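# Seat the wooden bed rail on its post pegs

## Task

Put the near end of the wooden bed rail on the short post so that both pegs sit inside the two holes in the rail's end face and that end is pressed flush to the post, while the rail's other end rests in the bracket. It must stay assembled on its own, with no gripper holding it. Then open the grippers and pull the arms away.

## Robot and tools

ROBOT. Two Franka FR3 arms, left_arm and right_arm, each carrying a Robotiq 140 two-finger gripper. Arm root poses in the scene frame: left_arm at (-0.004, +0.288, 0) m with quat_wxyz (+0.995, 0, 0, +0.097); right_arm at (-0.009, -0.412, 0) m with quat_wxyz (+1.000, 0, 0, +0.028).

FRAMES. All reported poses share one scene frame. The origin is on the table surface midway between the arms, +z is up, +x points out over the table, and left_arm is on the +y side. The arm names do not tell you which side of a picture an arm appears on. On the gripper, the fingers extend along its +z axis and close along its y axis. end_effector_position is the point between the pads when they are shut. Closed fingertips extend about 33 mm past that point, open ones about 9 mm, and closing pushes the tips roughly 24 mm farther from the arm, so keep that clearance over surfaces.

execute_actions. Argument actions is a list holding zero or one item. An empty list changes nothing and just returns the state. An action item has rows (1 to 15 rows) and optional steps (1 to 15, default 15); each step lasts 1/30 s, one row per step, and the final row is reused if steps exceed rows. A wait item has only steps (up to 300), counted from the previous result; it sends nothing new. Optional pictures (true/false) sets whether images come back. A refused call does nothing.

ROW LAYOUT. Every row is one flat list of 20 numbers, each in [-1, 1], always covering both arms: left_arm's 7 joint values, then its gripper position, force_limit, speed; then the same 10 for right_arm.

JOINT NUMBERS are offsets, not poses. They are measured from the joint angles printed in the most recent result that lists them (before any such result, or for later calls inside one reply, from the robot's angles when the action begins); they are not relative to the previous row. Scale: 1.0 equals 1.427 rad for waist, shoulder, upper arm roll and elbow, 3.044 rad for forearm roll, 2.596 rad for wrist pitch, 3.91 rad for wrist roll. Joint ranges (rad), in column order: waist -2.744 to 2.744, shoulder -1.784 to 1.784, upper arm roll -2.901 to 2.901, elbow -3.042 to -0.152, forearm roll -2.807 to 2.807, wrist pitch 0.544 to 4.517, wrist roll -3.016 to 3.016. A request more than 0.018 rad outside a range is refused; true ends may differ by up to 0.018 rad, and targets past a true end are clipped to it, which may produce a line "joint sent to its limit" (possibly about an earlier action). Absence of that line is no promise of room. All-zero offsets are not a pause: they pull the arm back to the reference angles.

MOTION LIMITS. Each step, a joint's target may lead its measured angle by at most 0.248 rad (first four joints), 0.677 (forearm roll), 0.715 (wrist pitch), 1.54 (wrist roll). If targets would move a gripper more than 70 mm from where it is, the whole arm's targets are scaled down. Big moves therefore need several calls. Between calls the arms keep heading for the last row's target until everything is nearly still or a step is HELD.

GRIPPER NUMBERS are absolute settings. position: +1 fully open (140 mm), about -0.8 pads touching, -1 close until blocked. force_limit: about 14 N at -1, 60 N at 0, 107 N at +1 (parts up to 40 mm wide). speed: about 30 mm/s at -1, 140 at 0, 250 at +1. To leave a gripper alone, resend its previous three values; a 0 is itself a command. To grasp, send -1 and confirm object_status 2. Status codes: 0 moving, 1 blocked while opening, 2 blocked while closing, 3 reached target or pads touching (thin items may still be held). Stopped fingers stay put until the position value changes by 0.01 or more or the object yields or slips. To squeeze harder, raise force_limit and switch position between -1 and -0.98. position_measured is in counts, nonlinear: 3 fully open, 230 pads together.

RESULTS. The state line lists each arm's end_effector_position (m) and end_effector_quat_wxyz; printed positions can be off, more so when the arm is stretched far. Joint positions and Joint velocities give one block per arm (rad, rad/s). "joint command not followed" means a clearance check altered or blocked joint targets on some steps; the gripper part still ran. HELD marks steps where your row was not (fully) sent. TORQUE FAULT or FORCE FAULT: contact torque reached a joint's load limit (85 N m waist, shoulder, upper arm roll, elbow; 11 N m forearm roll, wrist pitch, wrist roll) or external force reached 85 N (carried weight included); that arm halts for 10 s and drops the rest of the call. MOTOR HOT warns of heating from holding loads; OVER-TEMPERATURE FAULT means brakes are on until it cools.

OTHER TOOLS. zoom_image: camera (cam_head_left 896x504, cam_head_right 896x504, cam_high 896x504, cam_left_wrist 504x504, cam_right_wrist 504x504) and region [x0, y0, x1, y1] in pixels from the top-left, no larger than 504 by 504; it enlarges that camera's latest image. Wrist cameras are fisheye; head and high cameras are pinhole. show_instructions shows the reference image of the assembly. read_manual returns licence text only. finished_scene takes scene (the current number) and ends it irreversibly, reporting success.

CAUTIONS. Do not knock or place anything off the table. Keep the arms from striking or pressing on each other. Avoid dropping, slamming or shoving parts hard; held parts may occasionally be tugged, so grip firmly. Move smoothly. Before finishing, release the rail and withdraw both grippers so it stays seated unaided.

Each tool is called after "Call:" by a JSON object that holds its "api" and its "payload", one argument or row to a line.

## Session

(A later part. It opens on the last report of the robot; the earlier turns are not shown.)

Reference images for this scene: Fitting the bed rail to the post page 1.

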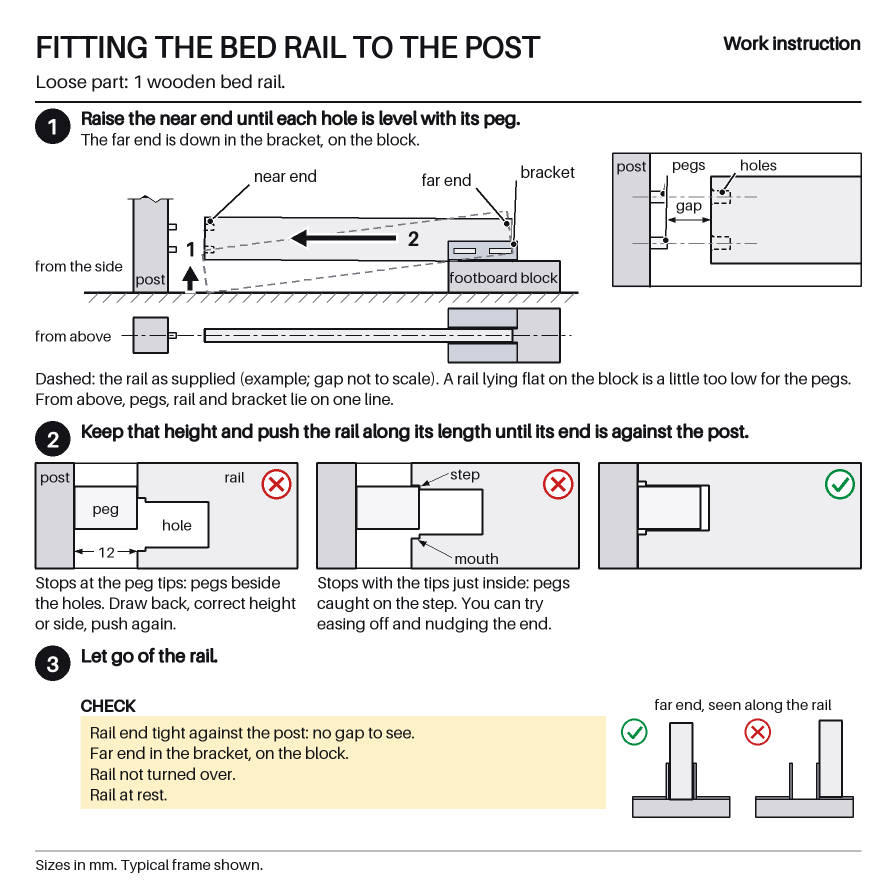

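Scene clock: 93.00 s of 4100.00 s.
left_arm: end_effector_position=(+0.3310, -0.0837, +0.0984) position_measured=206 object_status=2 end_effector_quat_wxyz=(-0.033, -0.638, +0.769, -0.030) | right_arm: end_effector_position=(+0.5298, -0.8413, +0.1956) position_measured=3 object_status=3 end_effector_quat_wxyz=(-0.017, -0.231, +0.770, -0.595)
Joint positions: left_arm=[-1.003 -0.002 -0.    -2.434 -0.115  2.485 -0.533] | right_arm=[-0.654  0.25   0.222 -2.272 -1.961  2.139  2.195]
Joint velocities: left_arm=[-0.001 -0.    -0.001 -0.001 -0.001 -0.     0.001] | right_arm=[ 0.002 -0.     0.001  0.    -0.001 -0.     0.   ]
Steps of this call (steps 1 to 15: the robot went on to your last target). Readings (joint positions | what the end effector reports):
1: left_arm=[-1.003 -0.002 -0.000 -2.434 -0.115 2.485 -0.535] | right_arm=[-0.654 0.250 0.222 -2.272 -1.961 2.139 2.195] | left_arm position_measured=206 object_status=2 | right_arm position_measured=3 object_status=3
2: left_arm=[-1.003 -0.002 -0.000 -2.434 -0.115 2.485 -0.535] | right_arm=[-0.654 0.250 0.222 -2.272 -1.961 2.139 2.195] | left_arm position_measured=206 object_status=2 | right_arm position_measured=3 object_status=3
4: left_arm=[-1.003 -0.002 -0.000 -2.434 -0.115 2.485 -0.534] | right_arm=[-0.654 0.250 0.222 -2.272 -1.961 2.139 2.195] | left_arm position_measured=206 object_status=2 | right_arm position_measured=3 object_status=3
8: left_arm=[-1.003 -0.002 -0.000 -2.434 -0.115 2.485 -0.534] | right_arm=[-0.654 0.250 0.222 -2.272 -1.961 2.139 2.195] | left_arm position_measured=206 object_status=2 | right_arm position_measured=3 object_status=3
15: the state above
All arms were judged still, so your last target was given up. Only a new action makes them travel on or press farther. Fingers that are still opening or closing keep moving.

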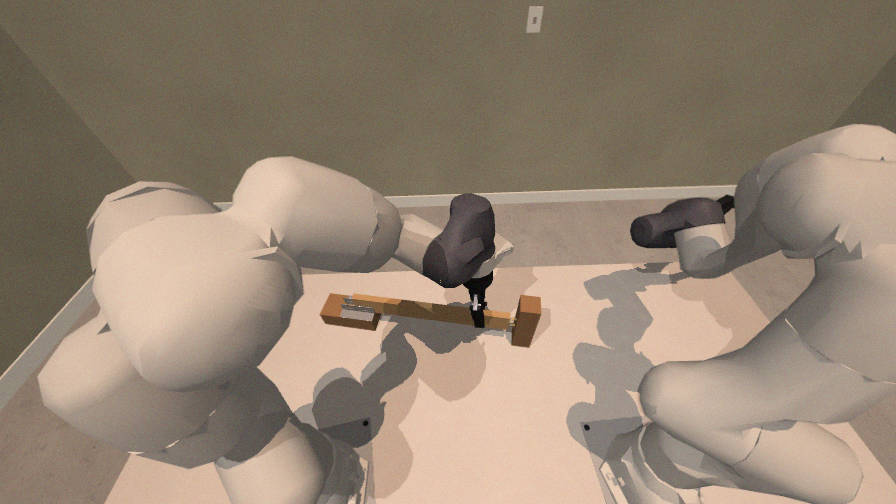

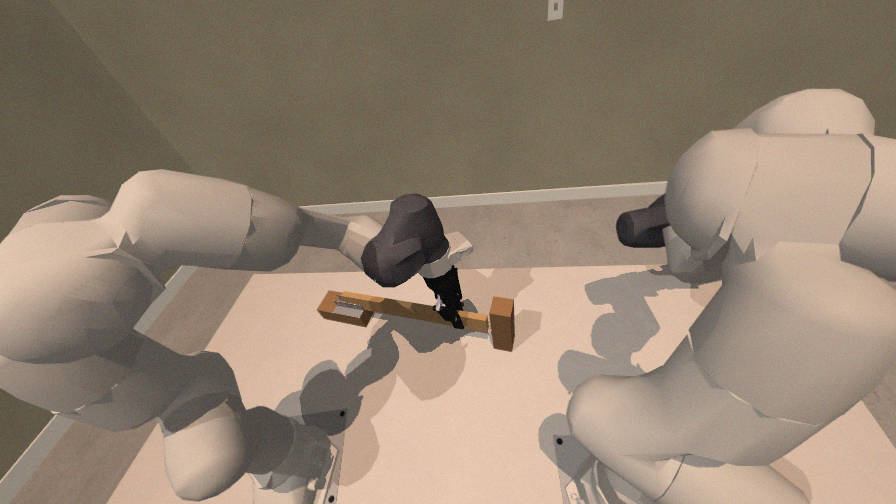

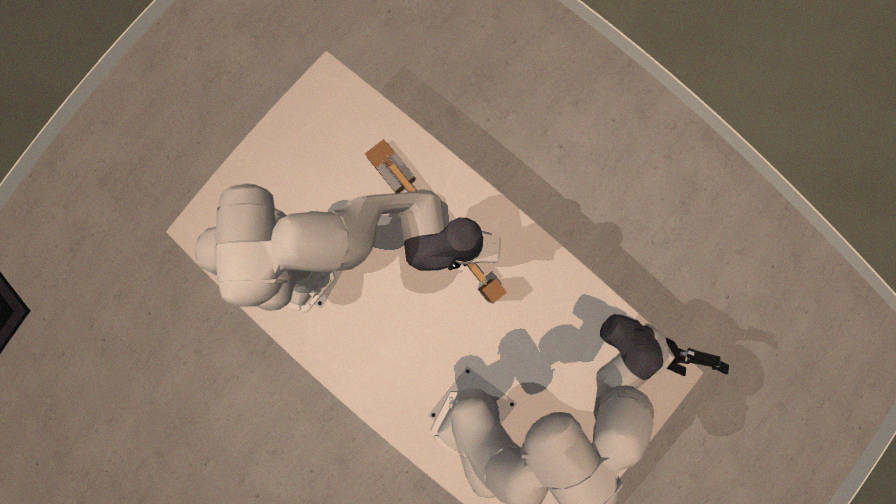

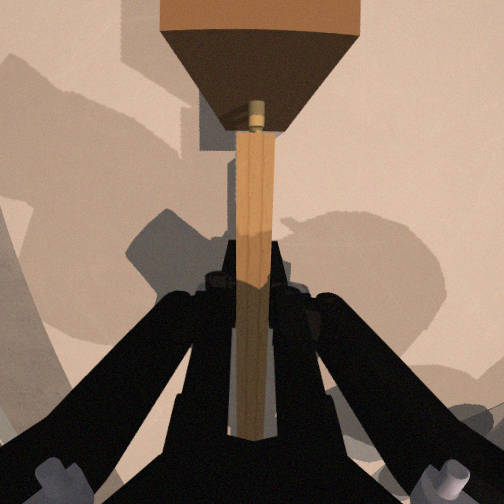

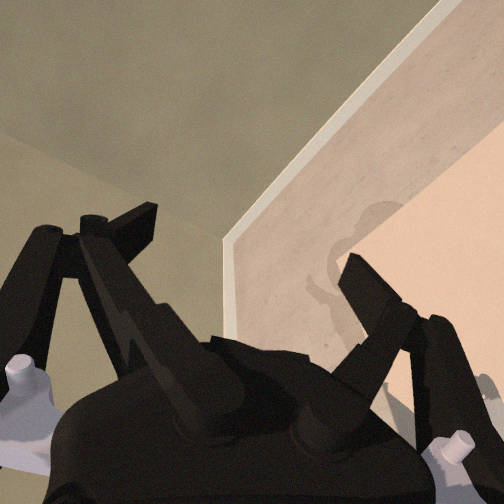

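Call:
{"api": "execute_actions", "payload": {
  "actions": [
    {"rows":[[-0.003,0.002,0,0.004,0,0,-0.003,-1,0,-0.5,0,0,0,0,0,0,0,1,0,0],[-0.004,0.003,0,0.005,0,0,-0.004,-1,0,-0.5,0,0,0,0,0,0,0,1,0,0],[-0.006,0.0045,0,0.007,0,0,-0.005,-1,0,-0.5,0,0,0,0,0,0,0,1,0,0],[-0.008,0.006,0,0.009,0,-0.0005,-0.005,-1,0,-0.5,0,0,0,0,0,0,0,1,0,0],[-0.011,0.0085,0,0.0125,0,-0.0005,-0.005,-1,0,-0.5,0,0,0,0,0,0,0,1,0,0]]}
  ]
}}

Call:
{"api": "zoom_image", "payload": {
  "camera": "cam_head_left",
  "region": [480,300,540,345]
}}

Call:
{"api": "zoom_image", "payload": {
  "camera": "cam_left_wrist",
  "region": [200,60,310,170]
}}

Scene clock: 102.90 s of 4100.00 s.
left_arm: end_effector_position=(+0.3301, -0.0883, +0.0976) position_measured=206 object_status=2 end_effector_quat_wxyz=(-0.033, -0.638, +0.769, -0.028) | right_arm: end_effector_position=(+0.5298, -0.8413, +0.1956) position_measured=3 object_status=3 end_effector_quat_wxyz=(-0.017, -0.231, +0.770, -0.595)
Joint positions: left_arm=[-1.013  0.01   0.002 -2.421 -0.114  2.48  -0.542] | right_arm=[-0.654  0.25   0.222 -2.272 -1.961  2.139  2.195]
Joint velocities: left_arm=[-0.002  0.001  0.     0.003 -0.001 -0.003 -0.005] | right_arm=[-0.001  0.     0.     0.     0.001 -0.    -0.   ]
Steps of this call (steps 1 to 90: nothing new was sent; then 6.40 s passed at rest; steps 91 to 105: all 15 steps of this action). Readings (joint positions | what the end effector reports):
91: left_arm=[-1.004 -0.001 -0.000 -2.434 -0.115 2.485 -0.533] | right_arm=[-0.654 0.250 0.222 -2.272 -1.961 2.139 2.195] | left_arm position_measured=206 object_status=2 | right_arm position_measured=3 object_status=3
92: left_arm=[-1.005 0.000 -0.000 -2.433 -0.115 2.485 -0.534] | right_arm=[-0.654 0.250 0.222 -2.272 -1.961 2.139 2.195] | left_arm position_measured=206 object_status=2 | right_arm position_measured=3 object_status=3
94: left_arm=[-1.008 0.003 0.000 -2.429 -0.115 2.485 -0.537] | right_arm=[-0.654 0.250 0.222 -2.272 -1.961 2.139 2.195] | left_arm position_measured=206 object_status=2 | right_arm position_measured=3 object_status=3
98: left_arm=[-1.013 0.009 0.002 -2.423 -0.114 2.482 -0.541] | right_arm=[-0.654 0.250 0.222 -2.272 -1.961 2.139 2.195] | left_arm position_measured=206 object_status=2 | right_arm position_measured=3 object_status=3
105: the state above

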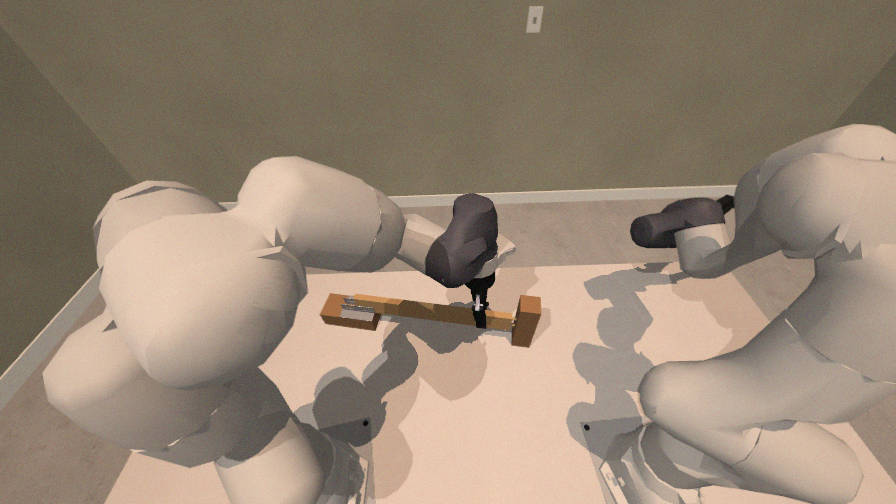

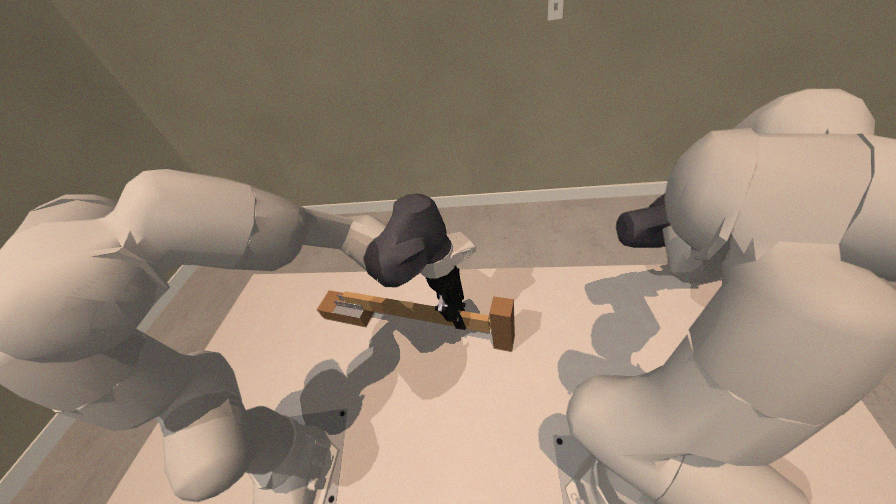

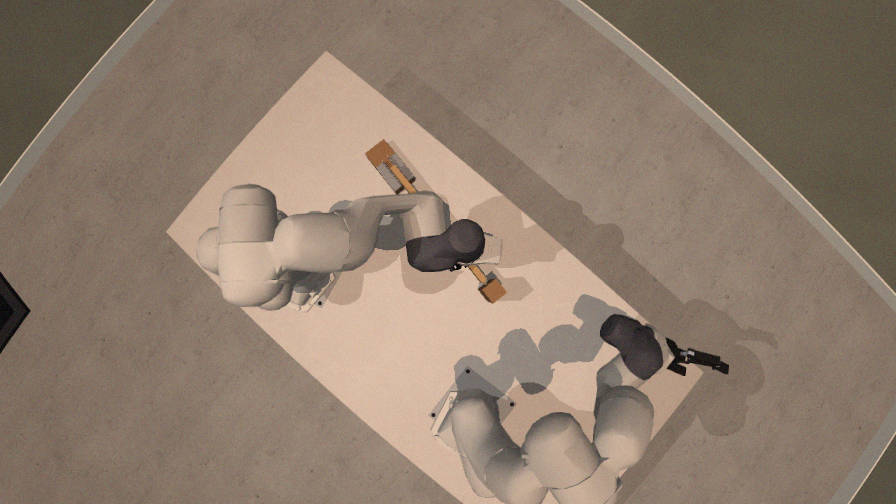

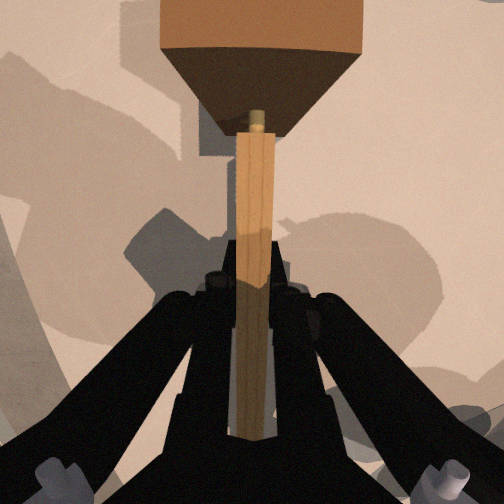

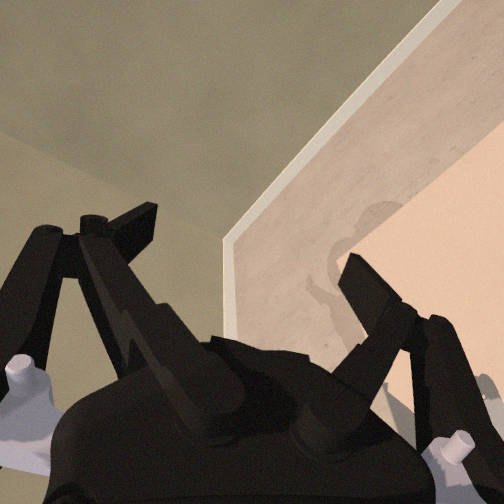

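Region (480, 300, 540, 345) of cam_head_left's 896x504 image, scaled by 8.400, with more detail than that image has; it fills the top 378 rows of this view, and the rest is white.

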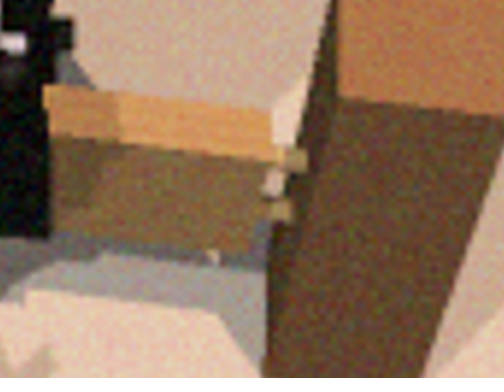

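Region (200, 60, 310, 170) of cam_left_wrist's 504x504 image, scaled by 4.582, with more detail than that image has.

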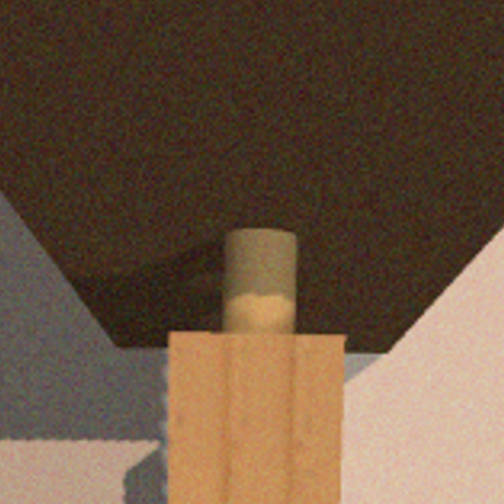

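Call:
{"api": "execute_actions", "payload": {
  "actions": [
    {"rows":[[-0.004,-0.007,-0.001,0.001,-0.001,0.001,0,-1,0,-0.5,0,0,0,0,0,0,0,1,0,0]]}
  ],
  "pictures": false
}}

Scene clock: 107.30 s of 4100.00 s.
left_arm: end_effector_position=(+0.3297, -0.0883, +0.0986) position_measured=206 object_status=2 end_effector_quat_wxyz=(-0.033, -0.638, +0.769, -0.029) | right_arm: end_effector_position=(+0.5298, -0.8413, +0.1956) position_measured=3 object_status=3 end_effector_quat_wxyz=(-0.017, -0.231, +0.770, -0.595)
Joint positions: left_arm=[-1.014  0.006  0.003 -2.423 -0.114  2.479 -0.543] | right_arm=[-0.654  0.25   0.222 -2.272 -1.961  2.139  2.195]
Joint velocities: left_arm=[ 0.    -0.002  0.     0.    -0.    -0.001  0.   ] | right_arm=[-0.    -0.     0.001  0.002  0.     0.001  0.001]
Steps of this call (steps 1 to 15: the robot went on to your last target; steps 16 to 90: nothing new was sent; then 0.90 s passed at rest; steps 91 to 105: all 15 steps of this action). Readings (joint positions | what the end effector reports):
91: left_arm=[-1.014 0.009 0.002 -2.422 -0.114 2.479 -0.543] | right_arm=[-0.654 0.250 0.222 -2.272 -1.961 2.139 2.195] | left_arm position_measured=206 object_status=2 | right_arm position_measured=3 object_status=3
92: left_arm=[-1.014 0.008 0.002 -2.422 -0.114 2.479 -0.543] | right_arm=[-0.654 0.250 0.222 -2.272 -1.961 2.139 2.195] | left_arm position_measured=206 object_status=2 | right_arm position_measured=3 object_status=3
94: left_arm=[-1.014 0.007 0.003 -2.423 -0.114 2.479 -0.543] | right_arm=[-0.654 0.250 0.222 -2.272 -1.961 2.139 2.195] | left_arm position_measured=206 object_status=2 | right_arm position_measured=3 object_status=3
98: left_arm=[-1.014 0.006 0.003 -2.423 -0.114 2.479 -0.543] | right_arm=[-0.654 0.250 0.222 -2.272 -1.961 2.139 2.195] | left_arm position_measured=206 object_status=2 | right_arm position_measured=3 object_status=3
105: the state above

Call:
{"api": "execute_actions", "payload": {
  "actions": [
    {"rows":[[-0.003,-0.007,-0.001,0.002,-0.001,0.002,0,-1,0,-0.5,0,0,0,0,0,0,0,1,0,0]]}
  ]
}}

Call:
{"api": "zoom_image", "payload": {
  "camera": "cam_head_left",
  "region": [480,300,540,345]
}}

Call:
{"api": "zoom_image", "payload": {
  "camera": "cam_left_wrist",
  "region": [200,60,310,170]
}}

Scene clock: 114.13 s of 4100.00 s.
left_arm: end_effector_position=(+0.3296, -0.0897, +0.1007) position_measured=206 object_status=2 end_effector_quat_wxyz=(-0.033, -0.637, +0.769, -0.031) | right_arm: end_effector_position=(+0.5298, -0.8413, +0.1956) position_measured=3 object_status=3 end_effector_quat_wxyz=(-0.017, -0.231, +0.770, -0.595)
Joint positions: left_arm=[-1.016  0.002  0.003 -2.423 -0.115  2.48  -0.543] | right_arm=[-0.654  0.25   0.222 -2.272 -1.961  2.139  2.195]
Joint velocities: left_arm=[-0.001 -0.     0.     0.001 -0.001  0.001 -0.001] | right_arm=[-0.     0.    -0.    -0.001 -0.    -0.001  0.001]
Steps of this call (steps 1 to 15: the robot went on to your last target; steps 16 to 90: nothing new was sent; then 3.33 s passed at rest; steps 91 to 105: all 15 steps of this action). Readings (joint positions | what the end effector reports):
91: left_arm=[-1.014 0.006 0.003 -2.423 -0.114 2.479 -0.543] | right_arm=[-0.654 0.250 0.222 -2.272 -1.961 2.139 2.195] | left_arm position_measured=206 object_status=2 | right_arm position_measured=3 object_status=3
92: left_arm=[-1.015 0.004 0.003 -2.423 -0.115 2.479 -0.543] | right_arm=[-0.654 0.250 0.222 -2.272 -1.961 2.139 2.195] | left_arm position_measured=206 object_status=2 | right_arm position_measured=3 object_status=3
94: left_arm=[-1.016 0.002 0.003 -2.423 -0.115 2.480 -0.543] | right_arm=[-0.654 0.250 0.222 -2.272 -1.961 2.139 2.195] | left_arm position_measured=206 object_status=2 | right_arm position_measured=3 object_status=3
98: left_arm=[-1.016 0.002 0.003 -2.423 -0.115 2.480 -0.543] | right_arm=[-0.654 0.250 0.222 -2.272 -1.961 2.139 2.195] | left_arm position_measured=206 object_status=2 | right_arm position_measured=3 object_status=3
105: the state above

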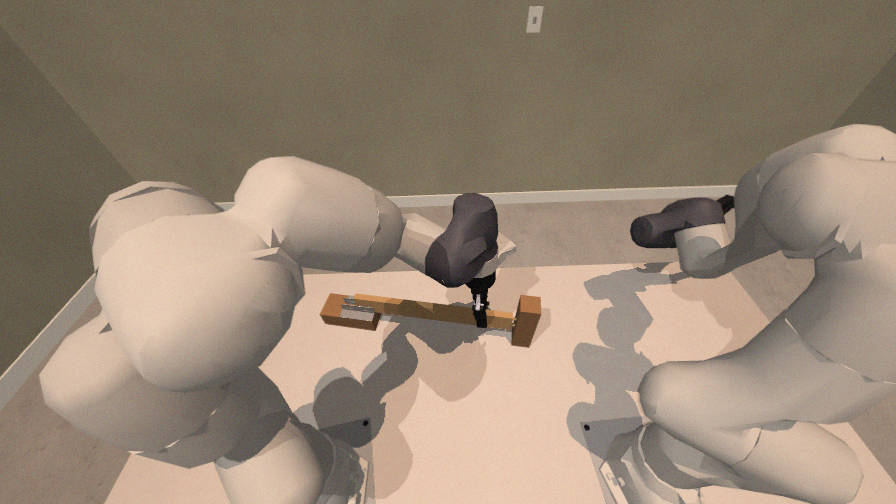

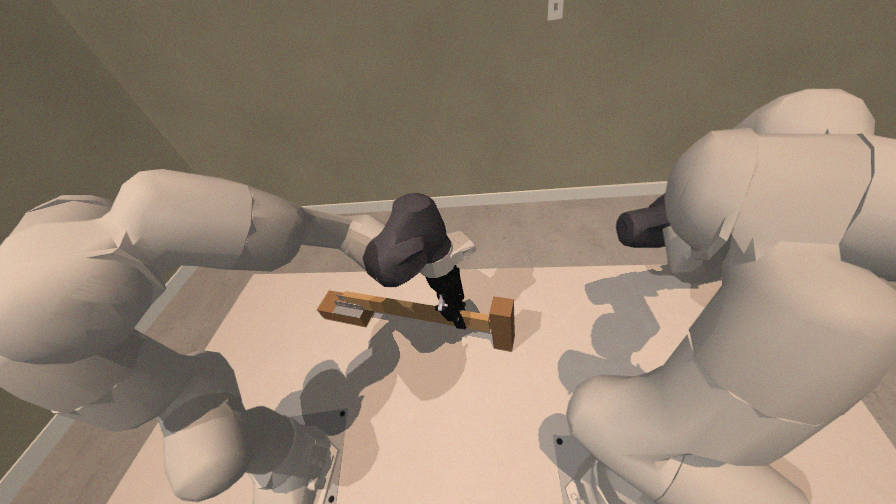

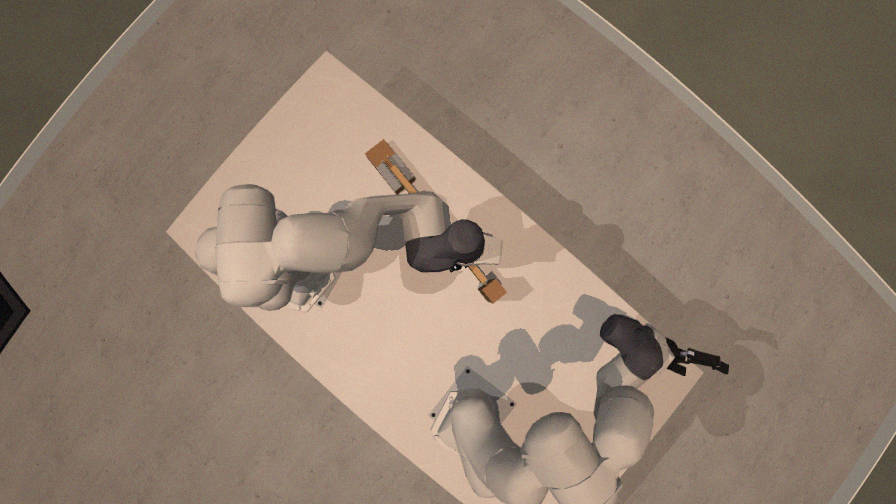

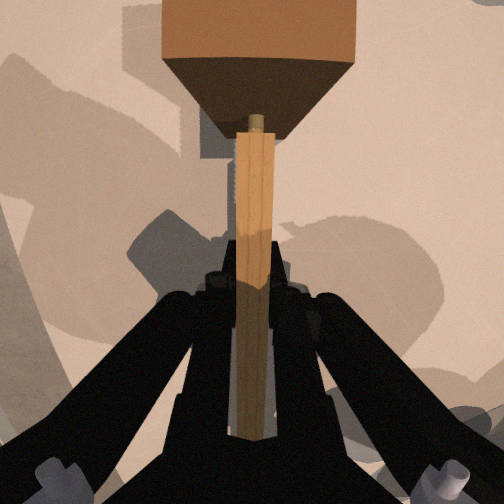

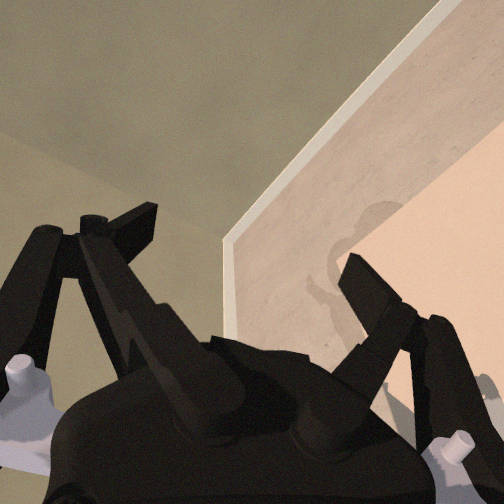

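Region (480, 300, 540, 345) of cam_head_left's 896x504 image, scaled by 8.400, with more detail than that image has; it fills the top 378 rows of this view, and the rest is white.

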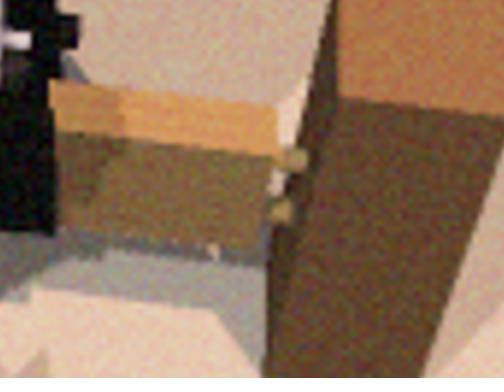

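Region (200, 60, 310, 170) of cam_left_wrist's 504x504 image, scaled by 4.582, with more detail than that image has.

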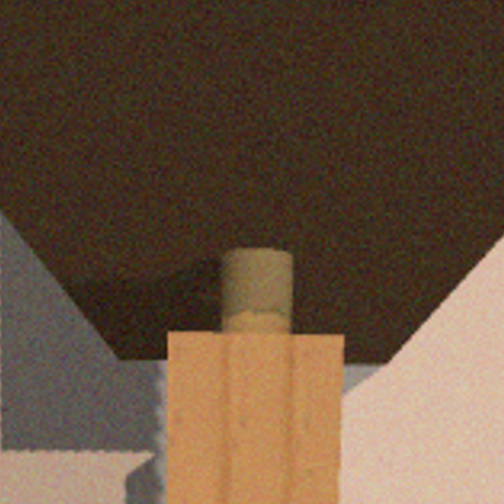

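Call:
{"api": "execute_actions", "payload": {
  "actions": [
    {"rows":[[-0.004,0.003,-0.001,0.004,-0.001,0.002,-0.001,-1,0,-0.5,0,0,0,0,0,0,0,1,0,0],[-0.004,0.004,-0.001,0.004,-0.001,0.002,-0.001,-1,0,-0.5,0,0,0,0,0,0,0,1,0,0],[-0.004,0.005,-0.001,0.004,-0.001,0.002,-0.001,-1,0,-0.5,0,0,0,0,0,0,0,1,0,0],[-0.005,0.006,-0.001,0.005,-0.001,0.002,-0.002,-1,0,-0.5,0,0,0,0,0,0,0,1,0,0]]}
  ],
  "pictures": false
}}

Scene clock: 126.10 s of 4100.00 s.
left_arm: end_effector_position=(+0.3290, -0.0925, +0.0993) position_measured=206 object_status=2 end_effector_quat_wxyz=(-0.034, -0.637, +0.769, -0.031) | right_arm: end_effector_position=(+0.5298, -0.8413, +0.1956) position_measured=3 object_status=3 end_effector_quat_wxyz=(-0.017, -0.231, +0.770, -0.595)
Joint positions: left_arm=[-1.021  0.009  0.003 -2.419 -0.116  2.482 -0.546] | right_arm=[-0.654  0.25   0.222 -2.272 -1.961  2.139  2.195]
Joint velocities: left_arm=[-0.     0.001  0.001  0.     0.     0.001 -0.001] | right_arm=[ 0.    -0.001  0.001 -0.    -0.     0.001  0.   ]
Steps of this call (steps 1 to 15: the robot went on to your last target; steps 16 to 90: nothing new was sent; then 8.47 s passed at rest; steps 91 to 105: all 15 steps of this action). Readings (joint positions | what the end effector reports):
91: left_arm=[-1.016 0.003 0.003 -2.423 -0.115 2.480 -0.543] | right_arm=[-0.654 0.250 0.222 -2.272 -1.961 2.139 2.195] | left_arm position_measured=206 object_status=2 | right_arm position_measured=3 object_status=3
92: left_arm=[-1.016 0.004 0.003 -2.423 -0.115 2.480 -0.543] | right_arm=[-0.654 0.250 0.222 -2.272 -1.961 2.139 2.195] | left_arm position_measured=206 object_status=2 | right_arm position_measured=3 object_status=3
94: left_arm=[-1.018 0.007 0.003 -2.421 -0.115 2.481 -0.544] | right_arm=[-0.654 0.250 0.222 -2.272 -1.961 2.139 2.195] | left_arm position_measured=206 object_status=2 | right_arm position_measured=3 object_status=3
98: left_arm=[-1.020 0.009 0.003 -2.419 -0.116 2.482 -0.545] | right_arm=[-0.654 0.250 0.222 -2.272 -1.961 2.139 2.195] | left_arm position_measured=206 object_status=2 | right_arm position_measured=3 object_status=3
105: the state above

Call:
{"api": "execute_actions", "payload": {
  "actions": [
    {"rows":[[-0.004,0.002,-0.001,0.005,-0.001,0,-0.003,-1,0,-0.5,0,0,0,0,0,0,0,1,0,0],[-0.007,0.004,-0.001,0.008,-0.001,0,-0.004,-1,0,-0.5,0,0,0,0,0,0,0,1,0,0],[-0.01,0.007,-0.001,0.012,-0.001,0,-0.006,-1,0,-0.5,0,0,0,0,0,0,0,1,0,0],[-0.012,0.009,-0.001,0.015,-0.001,0,-0.006,-1,0,-0.5,0,0,0,0,0,0,0,1,0,0],[-0.0145,0.0105,-0.002,0.017,-0.002,0.0005,-0.006,-1,0,-0.5,0,0,0,0,0,0,0,1,0,0]]}
  ],
  "pictures": false
}}

Scene clock: 134.60 s of 4100.00 s.
left_arm: end_effector_position=(+0.3274, -0.0999, +0.0994) position_measured=206 object_status=2 end_effector_quat_wxyz=(-0.035, -0.638, +0.768, -0.029) | right_arm: end_effector_position=(+0.5298, -0.8413, +0.1956) position_measured=3 object_status=3 end_effector_quat_wxyz=(-0.017, -0.231, +0.770, -0.595)
Joint positions: left_arm=[-1.034  0.022  0.004 -2.401 -0.117  2.475 -0.56 ] | right_arm=[-0.654  0.25   0.222 -2.272 -1.961  2.139  2.195]
Joint velocities: left_arm=[-0.002  0.     0.001  0.002 -0.    -0.003 -0.007] | right_arm=[-0.     0.     0.001 -0.001 -0.001 -0.     0.001]
Steps of this call (steps 1 to 15: the robot went on to your last target; steps 16 to 90: nothing new was sent; then 5.00 s passed at rest; steps 91 to 105: all 15 steps of this action). Readings (joint positions | what the end effector reports):
91: left_arm=[-1.022 0.010 0.003 -2.418 -0.116 2.482 -0.547] | right_arm=[-0.654 0.250 0.222 -2.272 -1.961 2.139 2.195] | left_arm position_measured=206 object_status=2 | right_arm position_measured=3 object_status=3
92: left_arm=[-1.023 0.011 0.003 -2.416 -0.116 2.482 -0.548] | right_arm=[-0.654 0.250 0.222 -2.272 -1.961 2.139 2.195] | left_arm position_measured=206 object_status=2 | right_arm position_measured=3 object_status=3
94: left_arm=[-1.029 0.016 0.003 -2.409 -0.117 2.481 -0.552] | right_arm=[-0.654 0.250 0.222 -2.272 -1.961 2.139 2.195] | left_arm position_measured=206 object_status=2 | right_arm position_measured=3 object_status=3
98: left_arm=[-1.033 0.022 0.004 -2.402 -0.117 2.478 -0.557] | right_arm=[-0.654 0.250 0.222 -2.272 -1.961 2.139 2.195] | left_arm position_measured=206 object_status=2 | right_arm position_measured=3 object_status=3
105: the state above

Call:
{"api": "execute_actions", "payload": {
  "actions": [
    {"rows":[[0,0,0,0,0,0,0,0.3,0,0,0,0,0,0,0,0,0,1,0,0]]}
  ],
  "pictures": false
}}

Call:
{"api": "execute_actions", "payload": {
  "actions": [
    {"rows":[[0,-0.02,0,0,0,-0.02,0,0.3,0,0,0,0,0,0,0,0,0,1,0,0],[0,-0.04,0,0.005,0,-0.05,0,0.3,0,0,0,0,0,0,0,0,0,1,0,0],[0,-0.06,0,0.01,0,-0.08,0,0.3,0,0,0,0,0,0,0,0,0,1,0,0],[0,-0.09,0,0.02,0,-0.11,0,0.3,0,0,0,0,0,0,0,0,0,1,0,0],[0.01,-0.12,0,0.03,0,-0.14,0,0.3,0,0,0,0,0,0,0,0,0,1,0,0],[0.02,-0.15,0,0.04,0,-0.16,0,0.3,0,0,0,0,0,0,0,0,0,1,0,0],[0.03,-0.18,0,0.05,0,-0.17,0,0.3,0,0,0,0,0,0,0,0,0,1,0,0],[0.05,-0.22,0,0.07,0,-0.17,0,0.3,0,0,0,0,0,0,0,0,0,1,0,0]]}
  ],
  "pictures": false
}}

Call:
{"api": "execute_actions", "payload": {
  "actions": [
    {"steps":15}
  ]
}}

Scene clock: 149.97 s of 4100.00 s.
left_arm: end_effector_position=(+0.3274, -0.0998, +0.0994) position_measured=101 object_status=0 end_effector_quat_wxyz=(-0.035, -0.639, +0.768, -0.029) | right_arm: end_effector_position=(+0.5298, -0.8413, +0.1956) position_measured=3 object_status=3 end_effector_quat_wxyz=(-0.017, -0.231, +0.770, -0.595)
Joint positions: left_arm=[-1.034  0.022  0.004 -2.4   -0.117  2.474 -0.561] | right_arm=[-0.654  0.25   0.222 -2.272 -1.961  2.139  2.195]
Joint velocities: left_arm=[ 0.001 -0.    -0.001 -0.001 -0.    -0.    -0.001] | right_arm=[ 0.001 -0.     0.001 -0.002  0.001 -0.001  0.   ]
Steps of this call (steps 1 to 15: the robot went on to your last target; steps 16 to 90: nothing new was sent; then 11.87 s passed at rest; steps 91 to 105: all 15 steps of this action). Readings (joint positions | what the end effector reports):
91: left_arm=[-1.034 0.022 0.004 -2.400 -0.117 2.474 -0.561] | right_arm=[-0.654 0.250 0.222 -2.272 -1.961 2.139 2.195] | left_arm position_measured=206 object_status=0 | right_arm position_measured=3 object_status=3
92: left_arm=[-1.034 0.022 0.004 -2.400 -0.117 2.474 -0.561] | right_arm=[-0.654 0.250 0.222 -2.272 -1.961 2.139 2.195] | left_arm position_measured=205 object_status=0 | right_arm position_measured=3 object_status=3
94: left_arm=[-1.034 0.022 0.004 -2.400 -0.117 2.474 -0.561] | right_arm=[-0.654 0.250 0.222 -2.272 -1.961 2.139 2.195] | left_arm position_measured=185 object_status=0 | right_arm position_measured=3 object_status=3
98: left_arm=[-1.034 0.022 0.004 -2.400 -0.117 2.474 -0.561] | right_arm=[-0.654 0.250 0.222 -2.272 -1.961 2.139 2.195] | left_arm position_measured=154 object_status=0 | right_arm position_measured=3 object_status=3
105: the state above

Scene clock: 150.47 s of 4100.00 s.
left_arm: end_effector_position=(+0.3285, -0.0678, +0.2679) position_measured=91 object_status=3 end_effector_quat_wxyz=(-0.047, -0.651, +0.756, -0.050) | right_arm: end_effector_position=(+0.5298, -0.8413, +0.1956) position_measured=3 object_status=3 end_effector_quat_wxyz=(-0.017, -0.231, +0.770, -0.595)
Joint positions: left_arm=[-0.964 -0.299  0.007 -2.295 -0.117  2.084 -0.561] | right_arm=[-0.654  0.25   0.222 -2.272 -1.961  2.139  2.195]
Joint velocities: left_arm=[ 0.008  0.017 -0.001 -0.015 -0.001 -0.286 -0.001] | right_arm=[ 0.     0.001 -0.    -0.    -0.     0.     0.001]
Steps of this call (steps 1 to 15: all 15 steps of this action). Readings (joint positions | what the end effector reports):
1: left_arm=[-1.034 0.019 0.004 -2.401 -0.117 2.466 -0.561] | right_arm=[-0.654 0.250 0.222 -2.272 -1.961 2.139 2.195] | left_arm position_measured=94 object_status=0 | right_arm position_measured=3 object_status=3
2: left_arm=[-1.034 0.009 0.004 -2.401 -0.117 2.445 -0.561] | right_arm=[-0.654 0.250 0.222 -2.272 -1.961 2.139 2.195] | left_arm position_measured=91 object_status=0 | right_arm position_measured=3 object_status=3
4: left_arm=[-1.034 -0.031 0.004 -2.395 -0.117 2.374 -0.561] | right_arm=[-0.654 0.250 0.222 -2.272 -1.961 2.139 2.195] | left_arm position_measured=91 object_status=0 | right_arm position_measured=3 object_status=3
8: left_arm=[-1.007 -0.171 0.001 -2.351 -0.117 2.209 -0.561] | right_arm=[-0.654 0.250 0.222 -2.272 -1.961 2.139 2.195] | left_arm position_measured=91 object_status=3 | right_arm position_measured=3 object_status=3
15: the state above

Scene clock: 150.97 s of 4100.00 s.
left_arm: end_effector_position=(+0.3154, -0.0575, +0.2578) position_measured=91 object_status=3 end_effector_quat_wxyz=(-0.051, -0.651, +0.757, -0.022) | right_arm: end_effector_position=(+0.5298, -0.8413, +0.1956) position_measured=3 object_status=3 end_effector_quat_wxyz=(-0.017, -0.231, +0.770, -0.595)
Joint positions: left_arm=[-0.964 -0.292  0.006 -2.299 -0.117  2.038 -0.561] | right_arm=[-0.654  0.25   0.222 -2.272 -1.961  2.139  2.195]
Joint velocities: left_arm=[-0.    -0.001  0.001  0.     0.    -0.013  0.001] | right_arm=[ 0.002 -0.     0.001 -0.     0.     0.     0.002]
Steps of this call (steps 1 to 15: the robot went on to your last target). Readings (joint positions | what the end effector reports):
1: left_arm=[-0.964 -0.298 0.007 -2.296 -0.117 2.075 -0.561] | right_arm=[-0.654 0.250 0.222 -2.272 -1.961 2.139 2.195] | left_arm position_measured=91 object_status=3 | right_arm position_measured=3 object_status=3
2: left_arm=[-0.964 -0.296 0.006 -2.297 -0.117 2.068 -0.561] | right_arm=[-0.654 0.250 0.222 -2.272 -1.961 2.139 2.195] | left_arm position_measured=91 object_status=3 | right_arm position_measured=3 object_status=3
4: left_arm=[-0.964 -0.294 0.006 -2.299 -0.117 2.057 -0.561] | right_arm=[-0.654 0.250 0.222 -2.272 -1.961 2.139 2.195] | left_arm position_measured=91 object_status=3 | right_arm position_measured=3 object_status=3
8: left_arm=[-0.964 -0.292 0.006 -2.299 -0.117 2.045 -0.561] | right_arm=[-0.654 0.250 0.222 -2.272 -1.961 2.139 2.195] | left_arm position_measured=91 object_status=3 | right_arm position_measured=3 object_status=3
15: the state above

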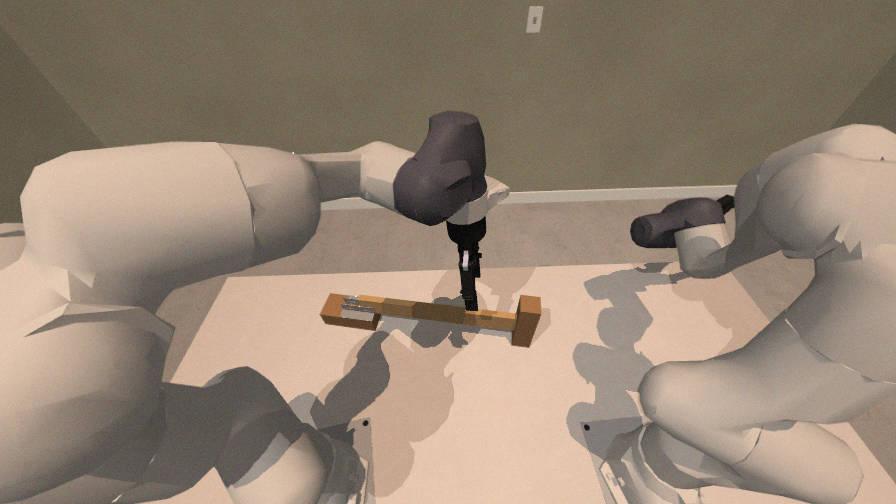

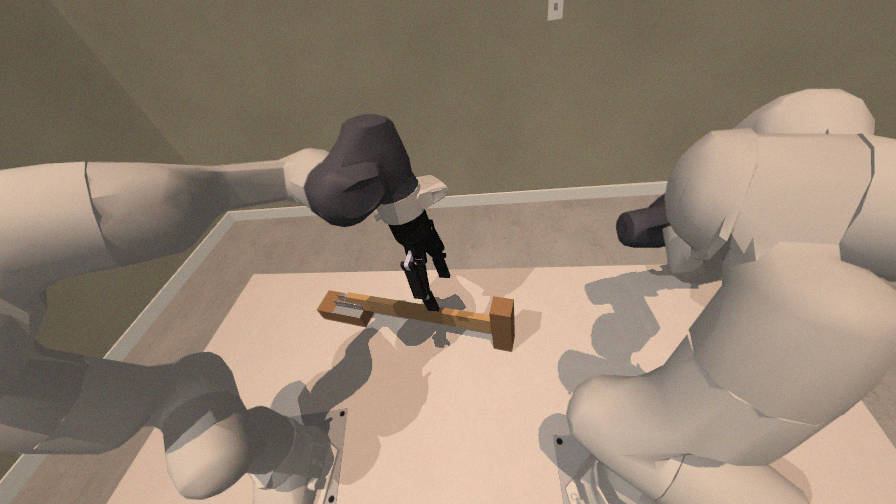

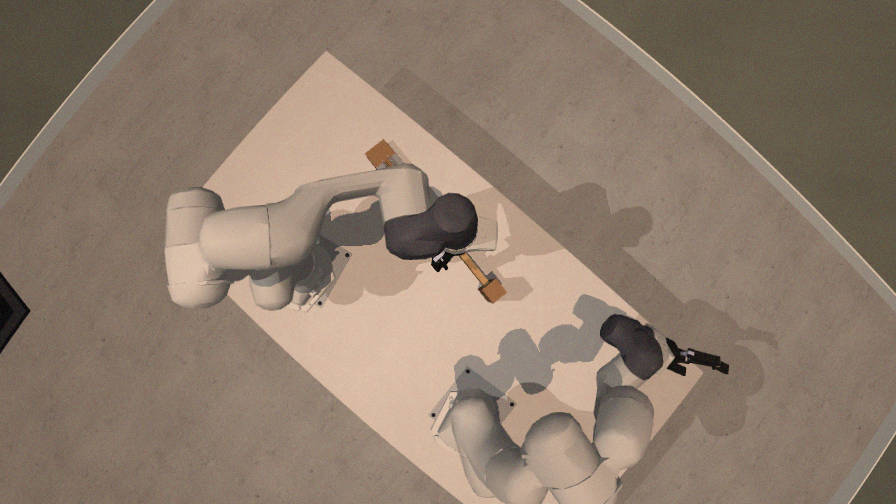

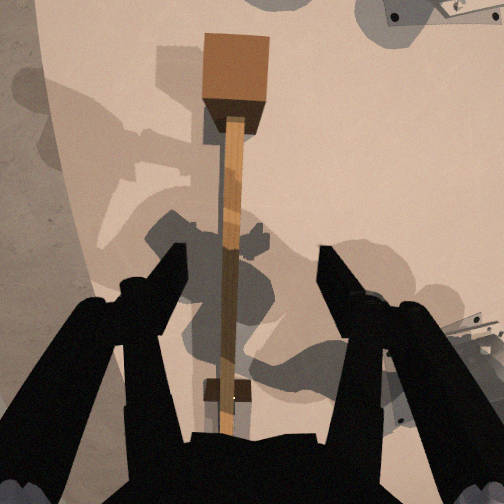

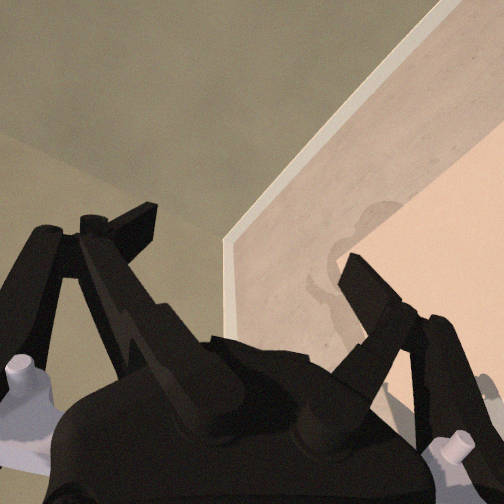

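Call:
{"api": "finished_scene", "payload": {
  "scene": 2
}}

The scene is finished: the task was done.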